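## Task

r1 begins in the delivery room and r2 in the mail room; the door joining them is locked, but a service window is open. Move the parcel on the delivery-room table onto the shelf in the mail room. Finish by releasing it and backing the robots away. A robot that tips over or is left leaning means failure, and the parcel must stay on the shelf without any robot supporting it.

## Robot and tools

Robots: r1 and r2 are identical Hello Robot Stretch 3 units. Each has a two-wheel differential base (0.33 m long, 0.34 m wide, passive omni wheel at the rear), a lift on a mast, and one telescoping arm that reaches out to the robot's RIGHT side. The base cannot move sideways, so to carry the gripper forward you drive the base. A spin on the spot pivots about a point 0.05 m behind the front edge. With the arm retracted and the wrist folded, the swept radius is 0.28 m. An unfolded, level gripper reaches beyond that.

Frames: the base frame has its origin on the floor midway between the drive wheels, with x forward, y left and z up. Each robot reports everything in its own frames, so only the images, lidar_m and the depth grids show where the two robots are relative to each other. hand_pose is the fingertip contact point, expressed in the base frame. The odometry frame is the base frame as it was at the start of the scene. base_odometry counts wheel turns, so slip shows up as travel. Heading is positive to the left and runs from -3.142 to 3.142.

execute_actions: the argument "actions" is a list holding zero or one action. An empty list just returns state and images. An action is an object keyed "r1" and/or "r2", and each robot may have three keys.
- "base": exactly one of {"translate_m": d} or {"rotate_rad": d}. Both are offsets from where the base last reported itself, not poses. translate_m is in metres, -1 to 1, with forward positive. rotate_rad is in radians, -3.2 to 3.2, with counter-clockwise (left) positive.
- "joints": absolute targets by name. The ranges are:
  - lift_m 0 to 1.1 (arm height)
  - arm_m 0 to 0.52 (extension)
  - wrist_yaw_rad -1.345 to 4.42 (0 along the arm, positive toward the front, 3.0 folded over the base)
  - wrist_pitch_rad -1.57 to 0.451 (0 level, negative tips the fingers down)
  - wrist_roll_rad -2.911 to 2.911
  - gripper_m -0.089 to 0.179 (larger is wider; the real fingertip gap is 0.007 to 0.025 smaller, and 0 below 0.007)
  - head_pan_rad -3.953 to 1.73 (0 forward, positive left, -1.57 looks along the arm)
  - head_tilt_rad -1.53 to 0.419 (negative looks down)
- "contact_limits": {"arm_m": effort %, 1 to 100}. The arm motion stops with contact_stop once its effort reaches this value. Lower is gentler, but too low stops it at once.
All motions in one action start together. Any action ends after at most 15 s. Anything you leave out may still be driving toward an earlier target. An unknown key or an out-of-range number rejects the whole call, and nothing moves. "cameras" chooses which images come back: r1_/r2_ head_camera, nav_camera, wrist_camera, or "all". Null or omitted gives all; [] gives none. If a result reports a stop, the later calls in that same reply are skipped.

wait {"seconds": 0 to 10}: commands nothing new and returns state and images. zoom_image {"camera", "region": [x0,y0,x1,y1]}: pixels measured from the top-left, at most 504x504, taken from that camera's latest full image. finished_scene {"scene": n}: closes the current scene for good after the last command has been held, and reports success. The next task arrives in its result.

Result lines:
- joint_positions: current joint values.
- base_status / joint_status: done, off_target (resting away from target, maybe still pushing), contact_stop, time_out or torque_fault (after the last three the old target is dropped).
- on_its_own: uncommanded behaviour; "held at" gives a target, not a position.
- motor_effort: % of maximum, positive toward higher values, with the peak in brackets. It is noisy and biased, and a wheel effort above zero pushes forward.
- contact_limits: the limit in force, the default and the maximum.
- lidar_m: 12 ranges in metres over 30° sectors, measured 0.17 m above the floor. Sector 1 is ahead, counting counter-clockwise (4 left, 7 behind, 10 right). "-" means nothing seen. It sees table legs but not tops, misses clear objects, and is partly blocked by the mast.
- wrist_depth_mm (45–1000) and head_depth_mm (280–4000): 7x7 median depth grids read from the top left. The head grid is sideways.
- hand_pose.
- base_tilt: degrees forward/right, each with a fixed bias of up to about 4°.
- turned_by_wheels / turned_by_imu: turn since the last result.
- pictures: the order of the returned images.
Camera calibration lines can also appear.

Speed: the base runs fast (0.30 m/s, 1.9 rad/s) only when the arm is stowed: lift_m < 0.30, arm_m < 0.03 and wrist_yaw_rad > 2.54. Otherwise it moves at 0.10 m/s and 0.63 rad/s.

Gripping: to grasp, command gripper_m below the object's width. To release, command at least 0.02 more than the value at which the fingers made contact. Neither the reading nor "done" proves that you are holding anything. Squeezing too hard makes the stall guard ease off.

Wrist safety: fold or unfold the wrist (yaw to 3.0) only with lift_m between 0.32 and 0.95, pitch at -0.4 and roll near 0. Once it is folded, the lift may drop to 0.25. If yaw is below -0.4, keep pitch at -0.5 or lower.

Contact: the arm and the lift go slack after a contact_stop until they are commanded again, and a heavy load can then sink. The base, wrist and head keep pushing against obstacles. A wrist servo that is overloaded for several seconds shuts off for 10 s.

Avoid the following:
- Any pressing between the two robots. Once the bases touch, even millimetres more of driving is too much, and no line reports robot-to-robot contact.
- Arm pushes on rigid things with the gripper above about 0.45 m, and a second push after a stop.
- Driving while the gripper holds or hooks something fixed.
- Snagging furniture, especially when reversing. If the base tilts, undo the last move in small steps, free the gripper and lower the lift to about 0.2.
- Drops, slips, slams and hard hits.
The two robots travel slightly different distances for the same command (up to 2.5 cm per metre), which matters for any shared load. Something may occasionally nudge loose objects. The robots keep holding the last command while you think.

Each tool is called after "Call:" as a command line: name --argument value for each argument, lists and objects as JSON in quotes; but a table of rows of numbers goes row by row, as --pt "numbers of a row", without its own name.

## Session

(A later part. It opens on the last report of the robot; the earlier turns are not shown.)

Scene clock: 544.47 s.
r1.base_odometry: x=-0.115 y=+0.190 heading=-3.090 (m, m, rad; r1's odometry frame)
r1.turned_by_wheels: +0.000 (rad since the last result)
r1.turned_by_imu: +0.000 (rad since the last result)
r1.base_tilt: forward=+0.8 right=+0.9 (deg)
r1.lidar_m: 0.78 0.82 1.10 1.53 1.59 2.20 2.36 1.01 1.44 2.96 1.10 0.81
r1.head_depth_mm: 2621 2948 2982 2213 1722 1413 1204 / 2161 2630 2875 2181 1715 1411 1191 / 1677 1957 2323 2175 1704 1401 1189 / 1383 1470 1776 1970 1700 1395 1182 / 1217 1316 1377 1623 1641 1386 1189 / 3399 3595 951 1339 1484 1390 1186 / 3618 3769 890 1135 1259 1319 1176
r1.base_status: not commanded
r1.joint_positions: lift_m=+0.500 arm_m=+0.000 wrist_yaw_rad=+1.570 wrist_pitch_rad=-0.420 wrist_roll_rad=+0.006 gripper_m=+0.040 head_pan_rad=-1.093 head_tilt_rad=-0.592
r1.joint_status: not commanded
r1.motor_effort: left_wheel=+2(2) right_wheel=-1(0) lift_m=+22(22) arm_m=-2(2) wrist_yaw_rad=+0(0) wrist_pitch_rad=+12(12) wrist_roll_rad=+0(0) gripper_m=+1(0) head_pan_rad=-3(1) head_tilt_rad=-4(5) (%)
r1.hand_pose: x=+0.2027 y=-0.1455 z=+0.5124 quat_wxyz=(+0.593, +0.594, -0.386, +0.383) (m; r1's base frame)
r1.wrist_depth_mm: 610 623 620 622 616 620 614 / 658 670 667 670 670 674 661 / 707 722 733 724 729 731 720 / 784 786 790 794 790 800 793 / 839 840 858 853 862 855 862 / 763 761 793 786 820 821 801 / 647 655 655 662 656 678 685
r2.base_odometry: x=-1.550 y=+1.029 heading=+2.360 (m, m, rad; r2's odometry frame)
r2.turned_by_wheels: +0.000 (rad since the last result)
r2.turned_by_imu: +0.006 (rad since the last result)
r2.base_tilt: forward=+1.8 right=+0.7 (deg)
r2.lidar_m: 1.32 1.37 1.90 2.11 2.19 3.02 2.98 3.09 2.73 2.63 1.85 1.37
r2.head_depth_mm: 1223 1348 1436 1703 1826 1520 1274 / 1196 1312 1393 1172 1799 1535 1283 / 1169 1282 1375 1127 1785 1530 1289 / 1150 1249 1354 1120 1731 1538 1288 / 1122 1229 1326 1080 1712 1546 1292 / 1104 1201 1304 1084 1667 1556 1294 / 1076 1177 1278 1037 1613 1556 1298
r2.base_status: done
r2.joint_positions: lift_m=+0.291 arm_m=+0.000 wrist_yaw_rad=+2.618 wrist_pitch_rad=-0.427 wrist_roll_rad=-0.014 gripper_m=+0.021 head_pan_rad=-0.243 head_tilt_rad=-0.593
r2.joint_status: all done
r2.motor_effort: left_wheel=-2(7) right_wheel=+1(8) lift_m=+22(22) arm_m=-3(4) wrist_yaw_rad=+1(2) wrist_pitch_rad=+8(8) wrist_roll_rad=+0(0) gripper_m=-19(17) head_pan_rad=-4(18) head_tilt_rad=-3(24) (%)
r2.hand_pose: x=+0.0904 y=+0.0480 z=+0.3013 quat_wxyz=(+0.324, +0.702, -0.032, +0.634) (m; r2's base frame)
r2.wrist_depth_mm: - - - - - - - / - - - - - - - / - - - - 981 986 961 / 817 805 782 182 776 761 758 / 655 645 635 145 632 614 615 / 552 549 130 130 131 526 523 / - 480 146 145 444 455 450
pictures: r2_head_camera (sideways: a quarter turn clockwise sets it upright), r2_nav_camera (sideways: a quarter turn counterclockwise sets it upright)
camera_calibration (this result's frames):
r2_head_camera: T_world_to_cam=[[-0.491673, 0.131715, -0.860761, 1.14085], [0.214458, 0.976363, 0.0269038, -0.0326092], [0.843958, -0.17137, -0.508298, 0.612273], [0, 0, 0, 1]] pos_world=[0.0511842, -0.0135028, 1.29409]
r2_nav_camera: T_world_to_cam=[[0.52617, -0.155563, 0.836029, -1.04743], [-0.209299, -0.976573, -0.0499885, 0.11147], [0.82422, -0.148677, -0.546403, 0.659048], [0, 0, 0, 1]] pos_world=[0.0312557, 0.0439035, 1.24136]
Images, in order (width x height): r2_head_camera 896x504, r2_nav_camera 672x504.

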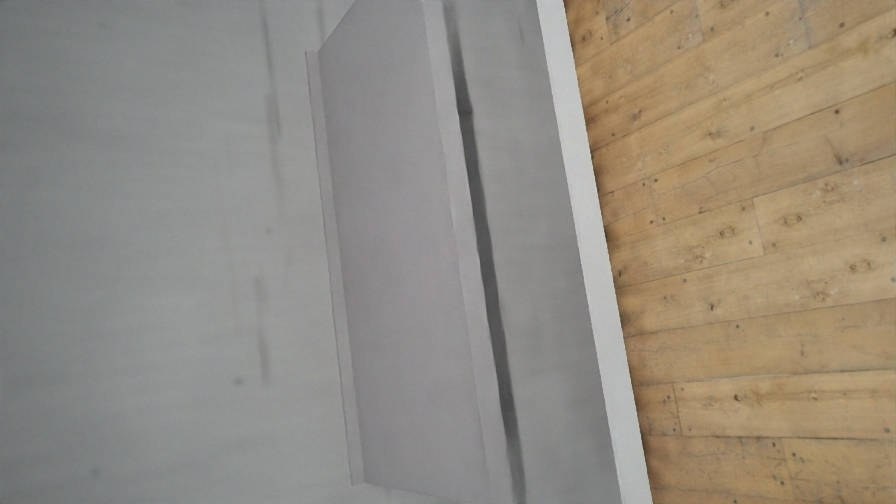

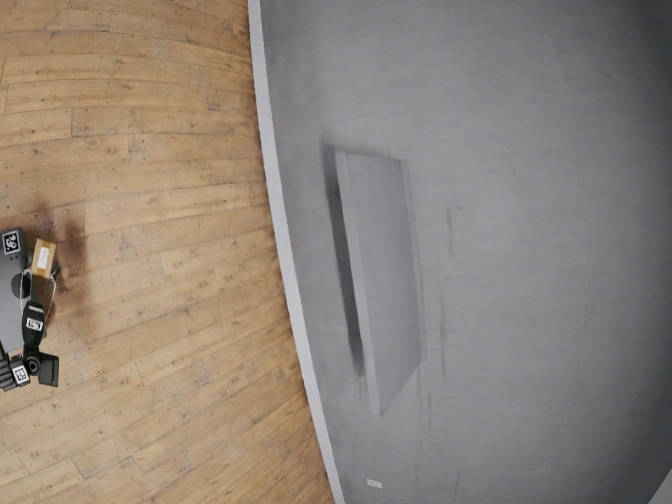

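Call:
execute_actions --actions '[{"r2": {"base": {"translate_m": 0.8}, "joints": {"lift_m": 0.84, "wrist_yaw_rad": 1.57, "arm_m": 0.13, "head_pan_rad": -0.8, "head_tilt_rad": -0.95}}}]' --cameras '["r2_head_camera", "r2_nav_camera", "r2_wrist_camera"]'

Scene clock: 566.90 s.
r1.base_odometry: x=-0.115 y=+0.190 heading=-3.090 (m, m, rad; r1's odometry frame)
r1.turned_by_wheels: +0.000 (rad since the last result)
r1.turned_by_imu: +0.000 (rad since the last result)
r1.base_tilt: forward=+0.9 right=+0.5 (deg)
r1.lidar_m: 0.78 0.81 1.10 1.53 1.59 2.20 2.35 1.01 1.44 2.96 1.10 0.81
r1.head_depth_mm: 2664 2896 3037 2214 1721 1416 1194 / 2165 2634 2882 2180 1711 1408 1193 / 1679 1952 2327 2179 1703 1398 1194 / 1384 1471 1778 1975 1686 1394 1188 / 1218 1325 1372 1624 1648 1390 1187 / 3371 3590 950 1340 1491 1383 1183 / 3612 3828 893 1136 1260 1312 1168
r1.base_status: not commanded
r1.joint_positions: lift_m=+0.500 arm_m=+0.000 wrist_yaw_rad=+1.570 wrist_pitch_rad=-0.420 wrist_roll_rad=+0.006 gripper_m=+0.040 head_pan_rad=-1.093 head_tilt_rad=-0.592
r1.joint_status: not commanded
r1.motor_effort: left_wheel=+1(1) right_wheel=-1(0) lift_m=+22(22) arm_m=-3(3) wrist_yaw_rad=+0(1) wrist_pitch_rad=+11(11) wrist_roll_rad=+0(0) gripper_m=+1(1) head_pan_rad=-3(1) head_tilt_rad=-4(4) (%)
r1.hand_pose: x=+0.2027 y=-0.1455 z=+0.5124 quat_wxyz=(+0.593, +0.594, -0.386, +0.383) (m; r1's base frame)
r1.wrist_depth_mm: 602 620 627 619 617 615 618 / 658 666 674 668 668 657 666 / 707 717 732 723 734 725 717 / 779 787 803 789 790 793 797 / 846 842 874 862 856 859 857 / 761 768 787 796 823 802 815 / 649 664 654 673 661 686 684
r2.base_odometry: x=-2.118 y=+1.593 heading=+2.360 (m, m, rad; r2's odometry frame)
r2.turned_by_wheels: +0.000 (rad since the last result)
r2.turned_by_imu: +0.008 (rad since the last result)
r2.base_tilt: forward=+1.6 right=+0.6 (deg)
r2.lidar_m: 0.52 0.54 0.75 2.10 2.19 3.00 3.76 3.70 2.74 1.91 0.73 0.54
r2.head_depth_mm: 894 1064 775 670 548 1236 1117 / 786 895 779 674 562 514 1123 / 703 826 782 519 555 508 475 / 635 731 785 667 577 507 455 / 577 660 750 669 580 511 457 / 532 598 688 674 582 512 457 / 491 549 620 661 585 514 459
r2.base_status: done
r2.joint_positions: lift_m=+0.839 arm_m=+0.130 wrist_yaw_rad=+1.572 wrist_pitch_rad=-0.427 wrist_roll_rad=-0.014 gripper_m=+0.021 head_pan_rad=-0.793 head_tilt_rad=-0.938
r2.joint_status: all done
r2.motor_effort: left_wheel=-2(4) right_wheel=+1(9) lift_m=+59(60) arm_m=+3(4) wrist_yaw_rad=-1(2) wrist_pitch_rad=+8(8) wrist_roll_rad=+0(0) gripper_m=-20(19) head_pan_rad=-3(37) head_tilt_rad=-7(33) (%)
r2.hand_pose: x=+0.2019 y=-0.2744 z=+0.8500 quat_wxyz=(+0.597, +0.592, -0.378, +0.387) (m; r2's base frame)
r2.wrist_depth_mm: 406 404 403 405 402 412 408 / 440 435 442 435 443 448 445 / 467 466 469 469 465 463 463 / 403 399 392 181 381 378 372 / 323 322 317 145 309 309 305 / 273 269 129 129 131 261 257 / 233 232 220 145 220 225 224
pictures: r2_head_camera (sideways: a quarter turn clockwise sets it upright), r2_nav_camera (sideways: a quarter turn counterclockwise sets it upright), r2_wrist_camera
camera_calibration (this result's frames):
r2_head_camera: T_world_to_cam=[[-0.533395, 0.555377, -0.638002, 0.850756], [0.700785, 0.712543, 0.0343805, -0.0452958], [0.473698, -0.428764, -0.769267, 0.953994], [0, 0, 0, 1]] pos_world=[0.0336257, -0.0311762, 1.27822]
r2_nav_camera: T_world_to_cam=[[0.542845, -0.586138, 0.601466, -0.74183], [-0.702182, -0.709647, -0.0578161, 0.124643], [0.460717, -0.390953, -0.796803, 0.986955], [0, 0, 0, 1]] pos_world=[0.0355145, 0.0394918, 1.2398]
r2_wrist_camera: T_world_to_cam=[[-0.0264933, -0.999643, -0.00352003, -0.268481], [-0.556224, 0.0176671, -0.830845, 0.857604], [0.83061, -0.0200539, -0.556493, 0.468599], [0, 0, 0, 1]] pos_world=[0.0806834, -0.274139, 0.972364]
Images, in order (width x height): r2_head_camera 896x504, r2_nav_camera 672x504, r2_wrist_camera 644x364.

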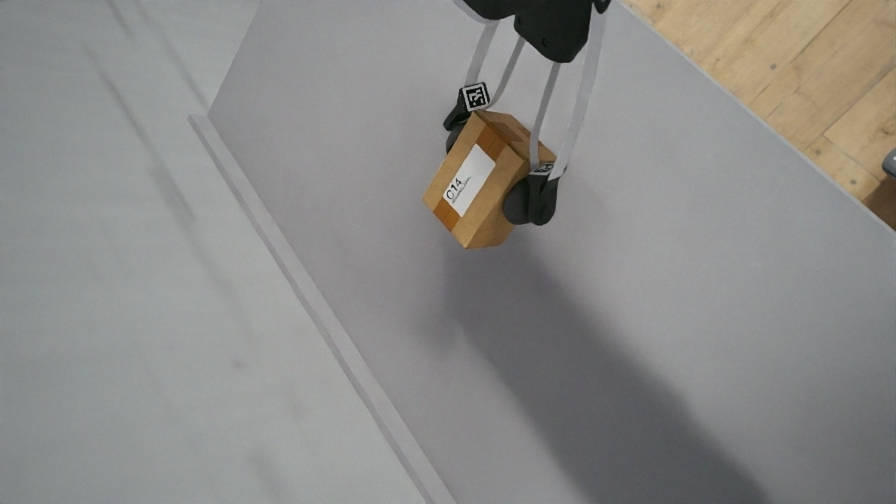

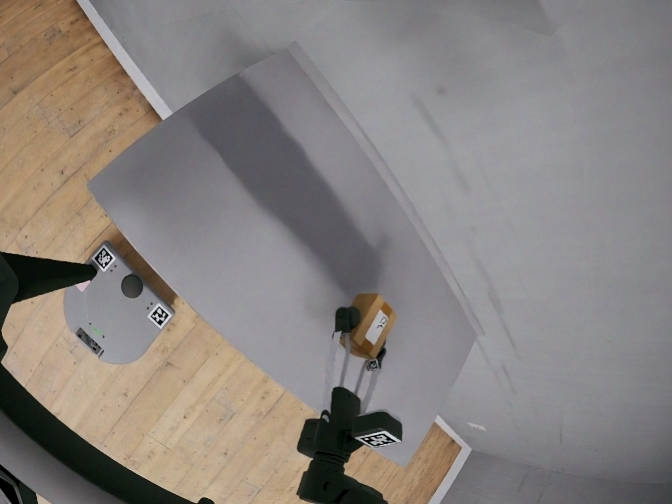

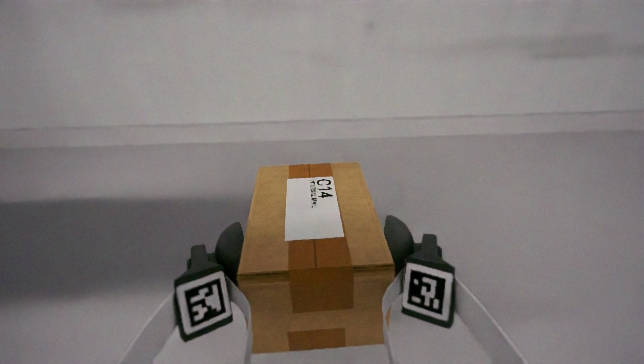

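Call:
execute_actions --actions '[{"r2": {"joints": {"lift_m": 0.776}}}]' --cameras '["r2_wrist_camera", "r2_head_camera"]'

Scene clock: 576.47 s.
r1.base_odometry: x=-0.115 y=+0.190 heading=-3.090 (m, m, rad; r1's odometry frame)
r1.turned_by_wheels: +0.000 (rad since the last result)
r1.turned_by_imu: +0.000 (rad since the last result)
r1.base_tilt: forward=+0.8 right=+0.6 (deg)
r1.lidar_m: 0.78 0.82 1.10 1.53 1.59 2.20 2.35 1.01 1.44 2.97 1.10 0.81
r1.head_depth_mm: 2619 2862 3049 2193 1719 1412 1206 / 2190 2684 2916 2203 1708 1415 1195 / 1688 1946 2325 2161 1702 1402 1192 / 1379 1457 1777 1981 1701 1404 1191 / 1221 1317 1384 1637 1638 1396 1188 / 3451 3552 957 1341 1487 1390 1184 / 3733 3800 896 1145 1250 1314 1180
r1.base_status: not commanded
r1.joint_positions: lift_m=+0.500 arm_m=+0.000 wrist_yaw_rad=+1.570 wrist_pitch_rad=-0.420 wrist_roll_rad=+0.006 gripper_m=+0.040 head_pan_rad=-1.093 head_tilt_rad=-0.592
r1.joint_status: not commanded
r1.motor_effort: left_wheel=+1(1) right_wheel=+0(1) lift_m=+22(22) arm_m=-2(2) wrist_yaw_rad=-1(1) wrist_pitch_rad=+12(12) wrist_roll_rad=+0(0) gripper_m=+0(1) head_pan_rad=-2(3) head_tilt_rad=-3(3) (%)
r1.hand_pose: x=+0.2027 y=-0.1455 z=+0.5124 quat_wxyz=(+0.593, +0.594, -0.386, +0.383) (m; r1's base frame)
r1.wrist_depth_mm: 600 617 616 619 616 618 614 / 648 675 665 664 665 677 666 / 709 719 732 726 725 713 723 / 776 777 791 797 795 795 803 / 849 855 868 853 849 862 862 / 762 765 799 795 818 796 808 / 648 656 652 675 656 686 687
r2.base_odometry: x=-2.118 y=+1.593 heading=+2.360 (m, m, rad; r2's odometry frame)
r2.turned_by_wheels: +0.000 (rad since the last result)
r2.turned_by_imu: +0.001 (rad since the last result)
r2.base_tilt: forward=+1.6 right=+0.5 (deg)
r2.lidar_m: 0.52 0.54 0.75 2.10 2.19 3.00 3.75 3.72 2.74 1.91 0.72 0.54
r2.head_depth_mm: 891 1069 774 656 - 1223 1119 / 786 894 779 662 562 513 1124 / 701 826 782 661 545 506 476 / 631 732 786 667 566 509 455 / 579 659 750 668 578 510 455 / 531 599 688 672 582 513 457 / 492 550 623 661 583 514 459
r2.base_status: not commanded
r2.joint_positions: lift_m=+0.777 arm_m=+0.130 wrist_yaw_rad=+1.572 wrist_pitch_rad=-0.425 wrist_roll_rad=-0.014 gripper_m=+0.021 head_pan_rad=-0.793 head_tilt_rad=-0.938
r2.joint_status: all done
r2.motor_effort: left_wheel=-2(2) right_wheel=+2(1) lift_m=+21(52) arm_m=+3(4) wrist_yaw_rad=-1(1) wrist_pitch_rad=+7(8) wrist_roll_rad=+0(0) gripper_m=-19(18) head_pan_rad=-3(3) head_tilt_rad=-7(8) (%)
r2.hand_pose: x=+0.2022 y=-0.2744 z=+0.7878 quat_wxyz=(+0.597, +0.592, -0.378, +0.388) (m; r2's base frame)
r2.wrist_depth_mm: 400 406 404 402 407 409 410 / 429 441 433 435 428 431 429 / 372 371 363 359 350 343 336 / 282 281 278 180 269 266 263 / 228 226 222 144 220 217 216 / 192 191 130 130 131 184 182 / 165 164 155 146 156 159 158
pictures: r2_head_camera (sideways: a quarter turn clockwise sets it upright), r2_wrist_camera
camera_calibration (this result's frames):
r2_head_camera: T_world_to_cam=[[-0.533395, 0.555376, -0.638002, 0.850756], [0.700785, 0.712544, 0.0343805, -0.0452958], [0.473699, -0.428764, -0.769267, 0.953994], [0, 0, 0, 1]] pos_world=[0.0336257, -0.0311762, 1.27822]
r2_wrist_camera: T_world_to_cam=[[-0.0264864, -0.999643, -0.00359065, -0.268637], [-0.554077, 0.0176702, -0.832278, 0.806827], [0.832044, -0.0200545, -0.554347, 0.431745], [0, 0, 0, 1]] pos_world=[0.0806979, -0.274139, 0.909877]
Images, in order (width x height): r2_head_camera 896x504, r2_wrist_camera 644x364.

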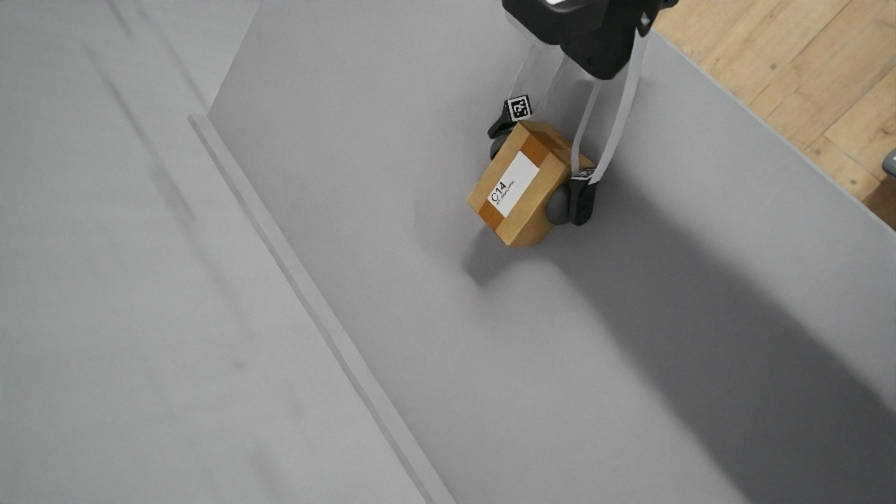

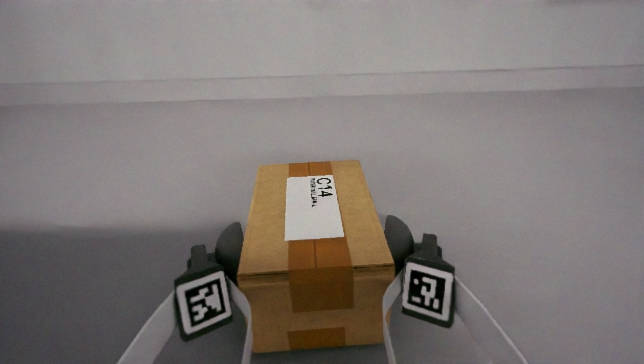

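Call:
execute_actions --actions '[{"r2": {"joints": {"gripper_m": 0.11, "lift_m": 0.774}}}]' --cameras '["r2_wrist_camera"]'

Call:
execute_actions --actions '[{"r2": {"base": {"translate_m": -0.4}, "joints": {"head_pan_rad": -0.35, "head_tilt_rad": -0.7}}}]' --cameras '["r2_wrist_camera", "r2_head_camera", "r2_nav_camera"]'

Scene clock: 579.67 s.
r1.base_odometry: x=-0.115 y=+0.190 heading=-3.090 (m, m, rad; r1's odometry frame)
r1.turned_by_wheels: +0.000 (rad since the last result)
r1.turned_by_imu: +0.000 (rad since the last result)
r1.base_tilt: forward=+0.9 right=+0.5 (deg)
r1.lidar_m: 0.78 0.82 1.10 1.53 1.59 2.20 2.35 1.00 1.44 2.97 1.10 0.81
r1.head_depth_mm: 2606 2889 3025 2204 1731 1410 1196 / 2170 2603 2849 2209 1711 1404 1193 / 1688 1945 2318 2179 1708 1400 1188 / 1378 1462 1774 1971 1696 1393 1186 / 1218 1317 1364 1621 1648 1387 1185 / 3428 3532 957 1343 1500 1378 1183 / 3590 3810 891 1142 1249 1317 1174
r1.base_status: not commanded
r1.joint_positions: lift_m=+0.500 arm_m=+0.000 wrist_yaw_rad=+1.570 wrist_pitch_rad=-0.420 wrist_roll_rad=+0.006 gripper_m=+0.040 head_pan_rad=-1.093 head_tilt_rad=-0.592
r1.joint_status: not commanded
r1.motor_effort: left_wheel=+1(1) right_wheel=+0(1) lift_m=+23(22) arm_m=-2(3) wrist_yaw_rad=+0(0) wrist_pitch_rad=+12(11) wrist_roll_rad=+0(0) gripper_m=-1(1) head_pan_rad=-2(3) head_tilt_rad=-4(4) (%)
r1.hand_pose: x=+0.2027 y=-0.1455 z=+0.5124 quat_wxyz=(+0.593, +0.594, -0.386, +0.383) (m; r1's base frame)
r1.wrist_depth_mm: 610 624 621 618 625 614 614 / 648 667 660 666 665 672 669 / 719 723 724 723 720 725 728 / 773 784 801 792 800 800 800 / 849 838 869 865 858 869 841 / 758 763 799 788 817 802 814 / 654 660 651 680 664 680 691
r2.base_odometry: x=-2.118 y=+1.593 heading=+2.360 (m, m, rad; r2's odometry frame)
r2.turned_by_wheels: +0.000 (rad since the last result)
r2.turned_by_imu: +0.000 (rad since the last result)
r2.base_tilt: forward=+1.8 right=+0.7 (deg)
r2.lidar_m: 0.52 0.54 0.75 2.10 2.19 2.99 3.76 3.70 2.74 1.91 0.73 0.54
r2.head_depth_mm: 893 1068 775 656 - 1231 1120 / 790 893 780 673 571 514 1123 / 702 825 785 664 547 507 475 / 635 734 786 667 567 508 455 / 577 659 750 669 580 510 455 / 532 598 687 673 582 512 457 / 491 550 621 661 583 514 460
r2.base_status: not commanded
r2.joint_positions: lift_m=+0.775 arm_m=+0.130 wrist_yaw_rad=+1.572 wrist_pitch_rad=-0.420 wrist_roll_rad=-0.014 gripper_m=+0.110 head_pan_rad=-0.793 head_tilt_rad=-0.938
r2.joint_status: all done
r2.motor_effort: left_wheel=-2(2) right_wheel=+2(2) lift_m=+21(22) arm_m=+4(3) wrist_yaw_rad=-2(1) wrist_pitch_rad=+6(7) wrist_roll_rad=+0(0) gripper_m=+0(80) head_pan_rad=-4(3) head_tilt_rad=-6(6) (%)
r2.hand_pose: x=+0.2028 y=-0.2744 z=+0.7868 quat_wxyz=(+0.596, +0.591, -0.380, +0.389) (m; r2's base frame)
r2.wrist_depth_mm: 401 406 404 401 406 406 407 / 431 432 432 430 428 425 426 / 372 370 360 357 350 346 338 / 283 280 276 180 269 266 262 / 229 228 215 146 219 217 215 / 191 192 133 131 173 184 182 / 164 158 157 148 155 154 157
pictures: r2_wrist_camera
camera_calibration (this result's frames):
r2_wrist_camera: T_world_to_cam=[[-0.0264688, -0.999643, -0.00371549, -0.26853], [-0.550424, 0.0176767, -0.834698, 0.807465], [0.834466, -0.0200484, -0.550695, 0.427363], [0, 0, 0, 1]] pos_world=[0.0807208, -0.274139, 0.908339]
Images, in order (width x height): r2_wrist_camera 644x364.

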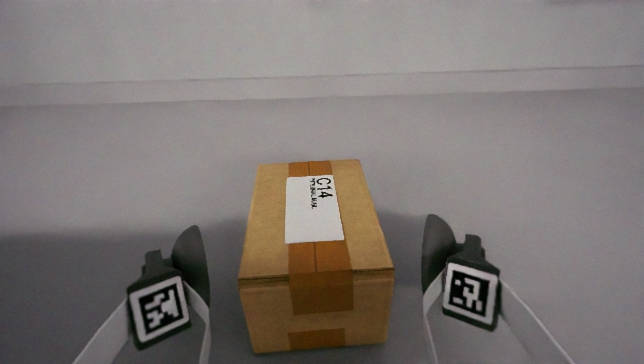

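Scene clock: 585.17 s.
r1.base_odometry: x=-0.115 y=+0.190 heading=-3.090 (m, m, rad; r1's odometry frame)
r1.turned_by_wheels: +0.000 (rad since the last result)
r1.turned_by_imu: +0.000 (rad since the last result)
r1.base_tilt: forward=+0.8 right=+0.4 (deg)
r1.lidar_m: 0.79 0.82 1.10 1.53 1.59 2.19 2.36 1.01 1.45 2.95 1.11 0.81
r1.head_depth_mm: 2652 2903 3037 2209 1733 1409 1202 / 2177 2597 2876 2186 1720 1405 1195 / 1698 1961 2327 2171 1705 1393 1187 / 1385 1460 1781 1965 1694 1396 1191 / 1220 1316 1379 1632 1644 1399 1180 / 3328 3570 954 1344 1506 1384 1180 / 3632 3823 895 1133 1253 1311 1173
r1.base_status: not commanded
r1.joint_positions: lift_m=+0.500 arm_m=+0.000 wrist_yaw_rad=+1.570 wrist_pitch_rad=-0.420 wrist_roll_rad=+0.006 gripper_m=+0.040 head_pan_rad=-1.093 head_tilt_rad=-0.592
r1.joint_status: not commanded
r1.motor_effort: left_wheel=+1(2) right_wheel=+0(0) lift_m=+22(22) arm_m=-2(2) wrist_yaw_rad=+0(1) wrist_pitch_rad=+12(11) wrist_roll_rad=+0(0) gripper_m=+1(0) head_pan_rad=-2(3) head_tilt_rad=-4(4) (%)
r1.hand_pose: x=+0.2027 y=-0.1455 z=+0.5124 quat_wxyz=(+0.593, +0.594, -0.386, +0.383) (m; r1's base frame)
r1.wrist_depth_mm: 610 626 617 618 616 614 615 / 649 672 670 664 673 658 659 / 709 727 722 716 726 722 722 / 779 775 790 781 793 784 781 / 843 859 869 857 864 866 862 / 756 768 803 785 813 803 808 / 649 663 643 674 656 683 684
r2.base_odometry: x=-1.834 y=+1.311 heading=+2.359 (m, m, rad; r2's odometry frame)
r2.turned_by_wheels: +0.000 (rad since the last result)
r2.turned_by_imu: -0.002 (rad since the last result)
r2.base_tilt: forward=+1.5 right=+0.6 (deg)
r2.lidar_m: 0.92 0.96 1.32 2.11 2.19 2.99 3.37 3.50 2.73 2.65 1.29 0.95
r2.head_depth_mm: 907 1021 1100 848 1589 1399 1184 / 874 985 1077 854 1555 1405 1206 / 847 946 1048 806 750 1404 1217 / 818 913 1010 833 713 1415 1216 / 794 884 990 866 696 1428 1224 / 768 848 956 871 696 1396 1220 / 747 824 918 877 700 1358 1230
r2.base_status: done
r2.joint_positions: lift_m=+0.775 arm_m=+0.130 wrist_yaw_rad=+1.572 wrist_pitch_rad=-0.420 wrist_roll_rad=-0.014 gripper_m=+0.110 head_pan_rad=-0.357 head_tilt_rad=-0.705
r2.joint_status: all done
r2.motor_effort: left_wheel=-2(6) right_wheel=+1(3) lift_m=+21(21) arm_m=+4(3) wrist_yaw_rad=-1(1) wrist_pitch_rad=+6(6) wrist_roll_rad=+0(0) gripper_m=+0(1) head_pan_rad=+3(33) head_tilt_rad=+3(25) (%)
r2.hand_pose: x=+0.2028 y=-0.2744 z=+0.7868 quat_wxyz=(+0.596, +0.591, -0.380, +0.389) (m; r2's base frame)
r2.wrist_depth_mm: 779 775 767 776 767 767 800 / 560 534 527 486 500 492 471 / 419 423 410 418 417 422 426 / - - - - - - - / - - - - - - - / - - - - - - - / - 985 - - - 973 969
pictures: r2_head_camera (sideways: a quarter turn clockwise sets it upright), r2_nav_camera (sideways: a quarter turn counterclockwise sets it upright), r2_wrist_camera
camera_calibration (this result's frames):
r2_head_camera: T_world_to_cam=[[-0.560186, 0.21917, -0.798847, 1.06054], [0.327156, 0.944503, 0.0297164, -0.0369543], [0.761026, -0.2447, -0.6008, 0.733126], [0, 0, 0, 1]] pos_world=[0.0482615, -0.018139, 1.28877]
r2_nav_camera: T_world_to_cam=[[0.588941, -0.245744, 0.769908, -0.961613], [-0.324487, -0.944392, -0.0532204, 0.116373], [0.740173, -0.218482, -0.635932, 0.776032], [0, 0, 0, 1]] pos_world=[0.0296967, 0.04314, 1.24005]
r2_wrist_camera: T_world_to_cam=[[-0.0264686, -0.999643, -0.00371555, -0.26853], [-0.550424, 0.0176766, -0.834698, 0.807465], [0.834466, -0.0200482, -0.550695, 0.427363], [0, 0, 0, 1]] pos_world=[0.0807208, -0.274139, 0.908339]
Images, in order (width x height): r2_head_camera 896x504, r2_nav_camera 672x504, r2_wrist_camera 644x364.

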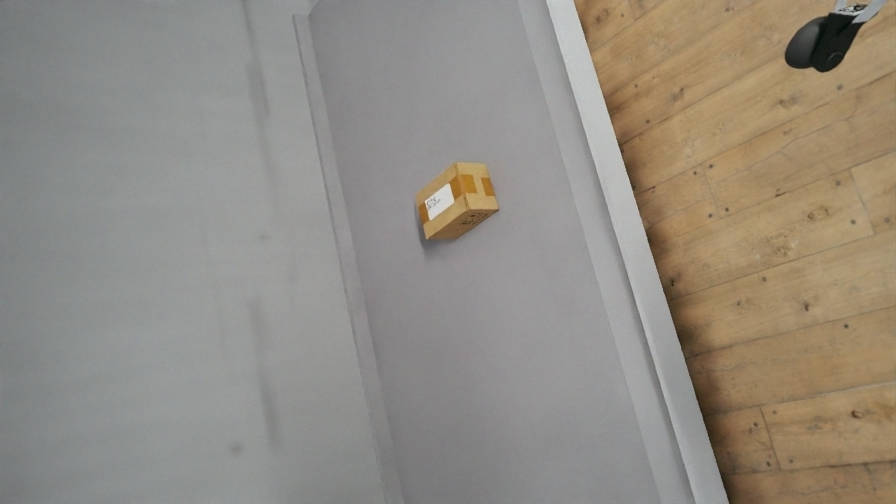

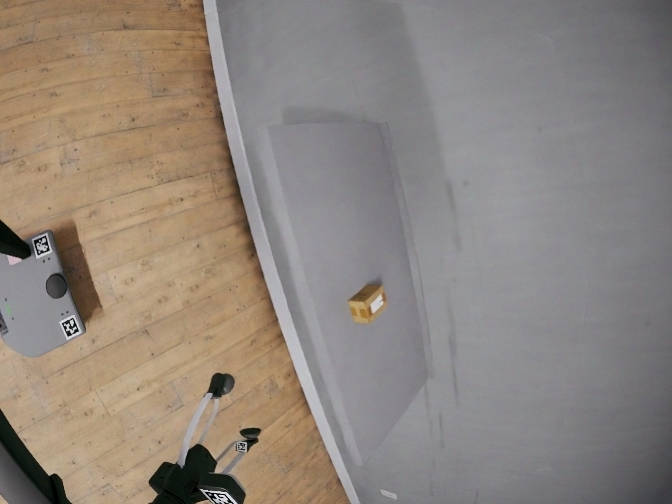

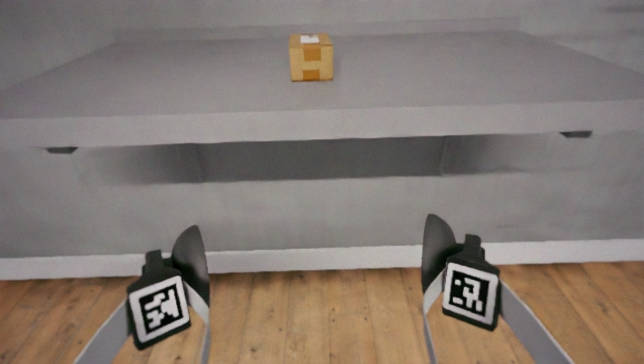

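Call:
execute_actions --actions '[{"r2": {"base": {"translate_m": -0.1}, "joints": {"wrist_yaw_rad": 2.6, "arm_m": 0.0, "gripper_m": 0.05}}}]' --cameras '["r2_head_camera"]'

Scene clock: 593.50 s.
r1.base_odometry: x=-0.115 y=+0.190 heading=-3.090 (m, m, rad; r1's odometry frame)
r1.turned_by_wheels: +0.000 (rad since the last result)
r1.turned_by_imu: +0.000 (rad since the last result)
r1.base_tilt: forward=+1.0 right=+0.5 (deg)
r1.lidar_m: 0.78 0.82 1.10 1.53 1.59 2.19 2.34 1.01 1.44 2.96 1.10 0.81
r1.head_depth_mm: 2615 2888 3035 2217 1721 1411 1203 / 2158 2630 2892 2207 1708 1405 1198 / 1683 1961 2334 2170 1698 1404 1189 / 1383 1468 1779 1973 1696 1389 1184 / 1218 1319 1380 1631 1641 1390 1184 / 3431 3575 948 1334 1487 1387 1178 / 3623 3811 892 1141 1259 1313 1167
r1.base_status: not commanded
r1.joint_positions: lift_m=+0.500 arm_m=+0.000 wrist_yaw_rad=+1.570 wrist_pitch_rad=-0.420 wrist_roll_rad=+0.006 gripper_m=+0.040 head_pan_rad=-1.093 head_tilt_rad=-0.592
r1.joint_status: not commanded
r1.motor_effort: left_wheel=+1(1) right_wheel=-1(1) lift_m=+22(22) arm_m=-3(2) wrist_yaw_rad=+0(0) wrist_pitch_rad=+12(12) wrist_roll_rad=+0(0) gripper_m=+0(1) head_pan_rad=-3(2) head_tilt_rad=-4(3) (%)
r1.hand_pose: x=+0.2027 y=-0.1455 z=+0.5124 quat_wxyz=(+0.593, +0.594, -0.386, +0.383) (m; r1's base frame)
r1.wrist_depth_mm: 602 621 621 615 622 611 618 / 654 669 676 669 668 668 662 / 710 730 725 724 722 724 727 / 780 779 795 796 795 784 799 / 844 849 860 858 852 865 864 / 757 762 792 779 820 807 815 / 651 664 652 675 660 685 690
r2.base_odometry: x=-1.763 y=+1.240 heading=+2.359 (m, m, rad; r2's odometry frame)
r2.turned_by_wheels: +0.000 (rad since the last result)
r2.turned_by_imu: +0.000 (rad since the last result)
r2.base_tilt: forward=+1.6 right=+0.6 (deg)
r2.lidar_m: 1.02 1.06 1.47 2.11 2.19 3.00 3.27 3.41 2.74 2.64 1.43 1.06
r2.head_depth_mm: 1007 1141 1119 911 1676 1401 1202 / 974 1100 1137 881 1641 1409 1208 / 944 1061 1140 857 1590 1413 1210 / 914 1017 1096 839 1548 1420 1219 / 886 986 1067 869 1475 1427 1223 / 857 949 1049 875 763 1428 1226 / 835 918 1024 879 743 1436 1231
r2.base_status: done
r2.joint_positions: lift_m=+0.775 arm_m=+0.000 wrist_yaw_rad=+2.597 wrist_pitch_rad=-0.420 wrist_roll_rad=-0.014 gripper_m=+0.050 head_pan_rad=-0.357 head_tilt_rad=-0.705
r2.joint_status: all done
r2.motor_effort: left_wheel=-2(6) right_wheel=+1(2) lift_m=+21(21) arm_m=-3(4) wrist_yaw_rad=+2(4) wrist_pitch_rad=+6(6) wrist_roll_rad=+0(0) gripper_m=+0(81) head_pan_rad=+4(4) head_tilt_rad=+3(4) (%)
r2.hand_pose: x=+0.0948 y=+0.0464 z=+0.7868 quat_wxyz=(+0.329, +0.701, -0.041, +0.632) (m; r2's base frame)
r2.wrist_depth_mm: - - - - - 993 805 / - - - - - - 483 / - - - - - - 886 / - - - - - - 908 / - - - - - - 959 / - - - - - - 982 / - - 983 - 985 - 965
pictures: r2_head_camera (sideways: a quarter turn clockwise sets it upright)
camera_calibration (this result's frames):
r2_head_camera: T_world_to_cam=[[-0.56008, 0.21907, -0.798949, 1.06067], [0.327063, 0.944535, 0.0297124, -0.0369485], [0.761144, -0.244665, -0.600665, 0.732949], [0, 0, 0, 1]] pos_world=[0.0482653, -0.0181359, 1.28878]
Images, in order (width x height): r2_head_camera 896x504.

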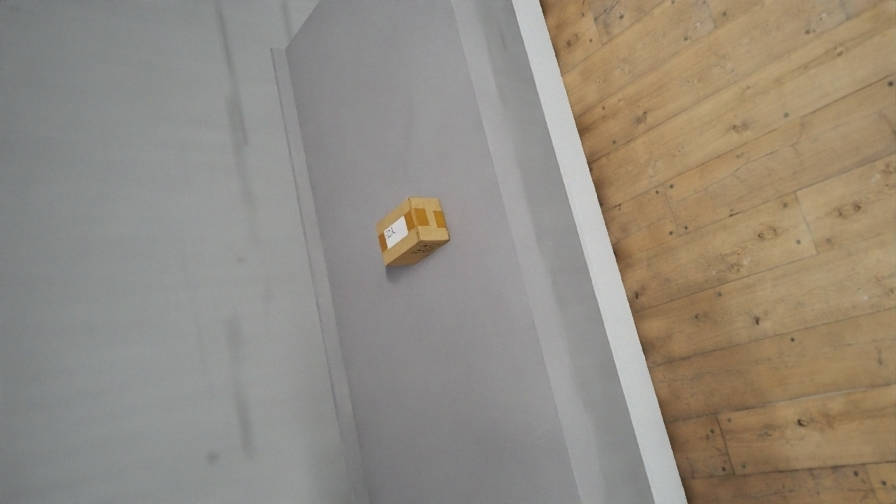

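The parcel is on the shelf and both robots are clear.

Call:
finished_scene --scene 1

The scene is finished: the task was done.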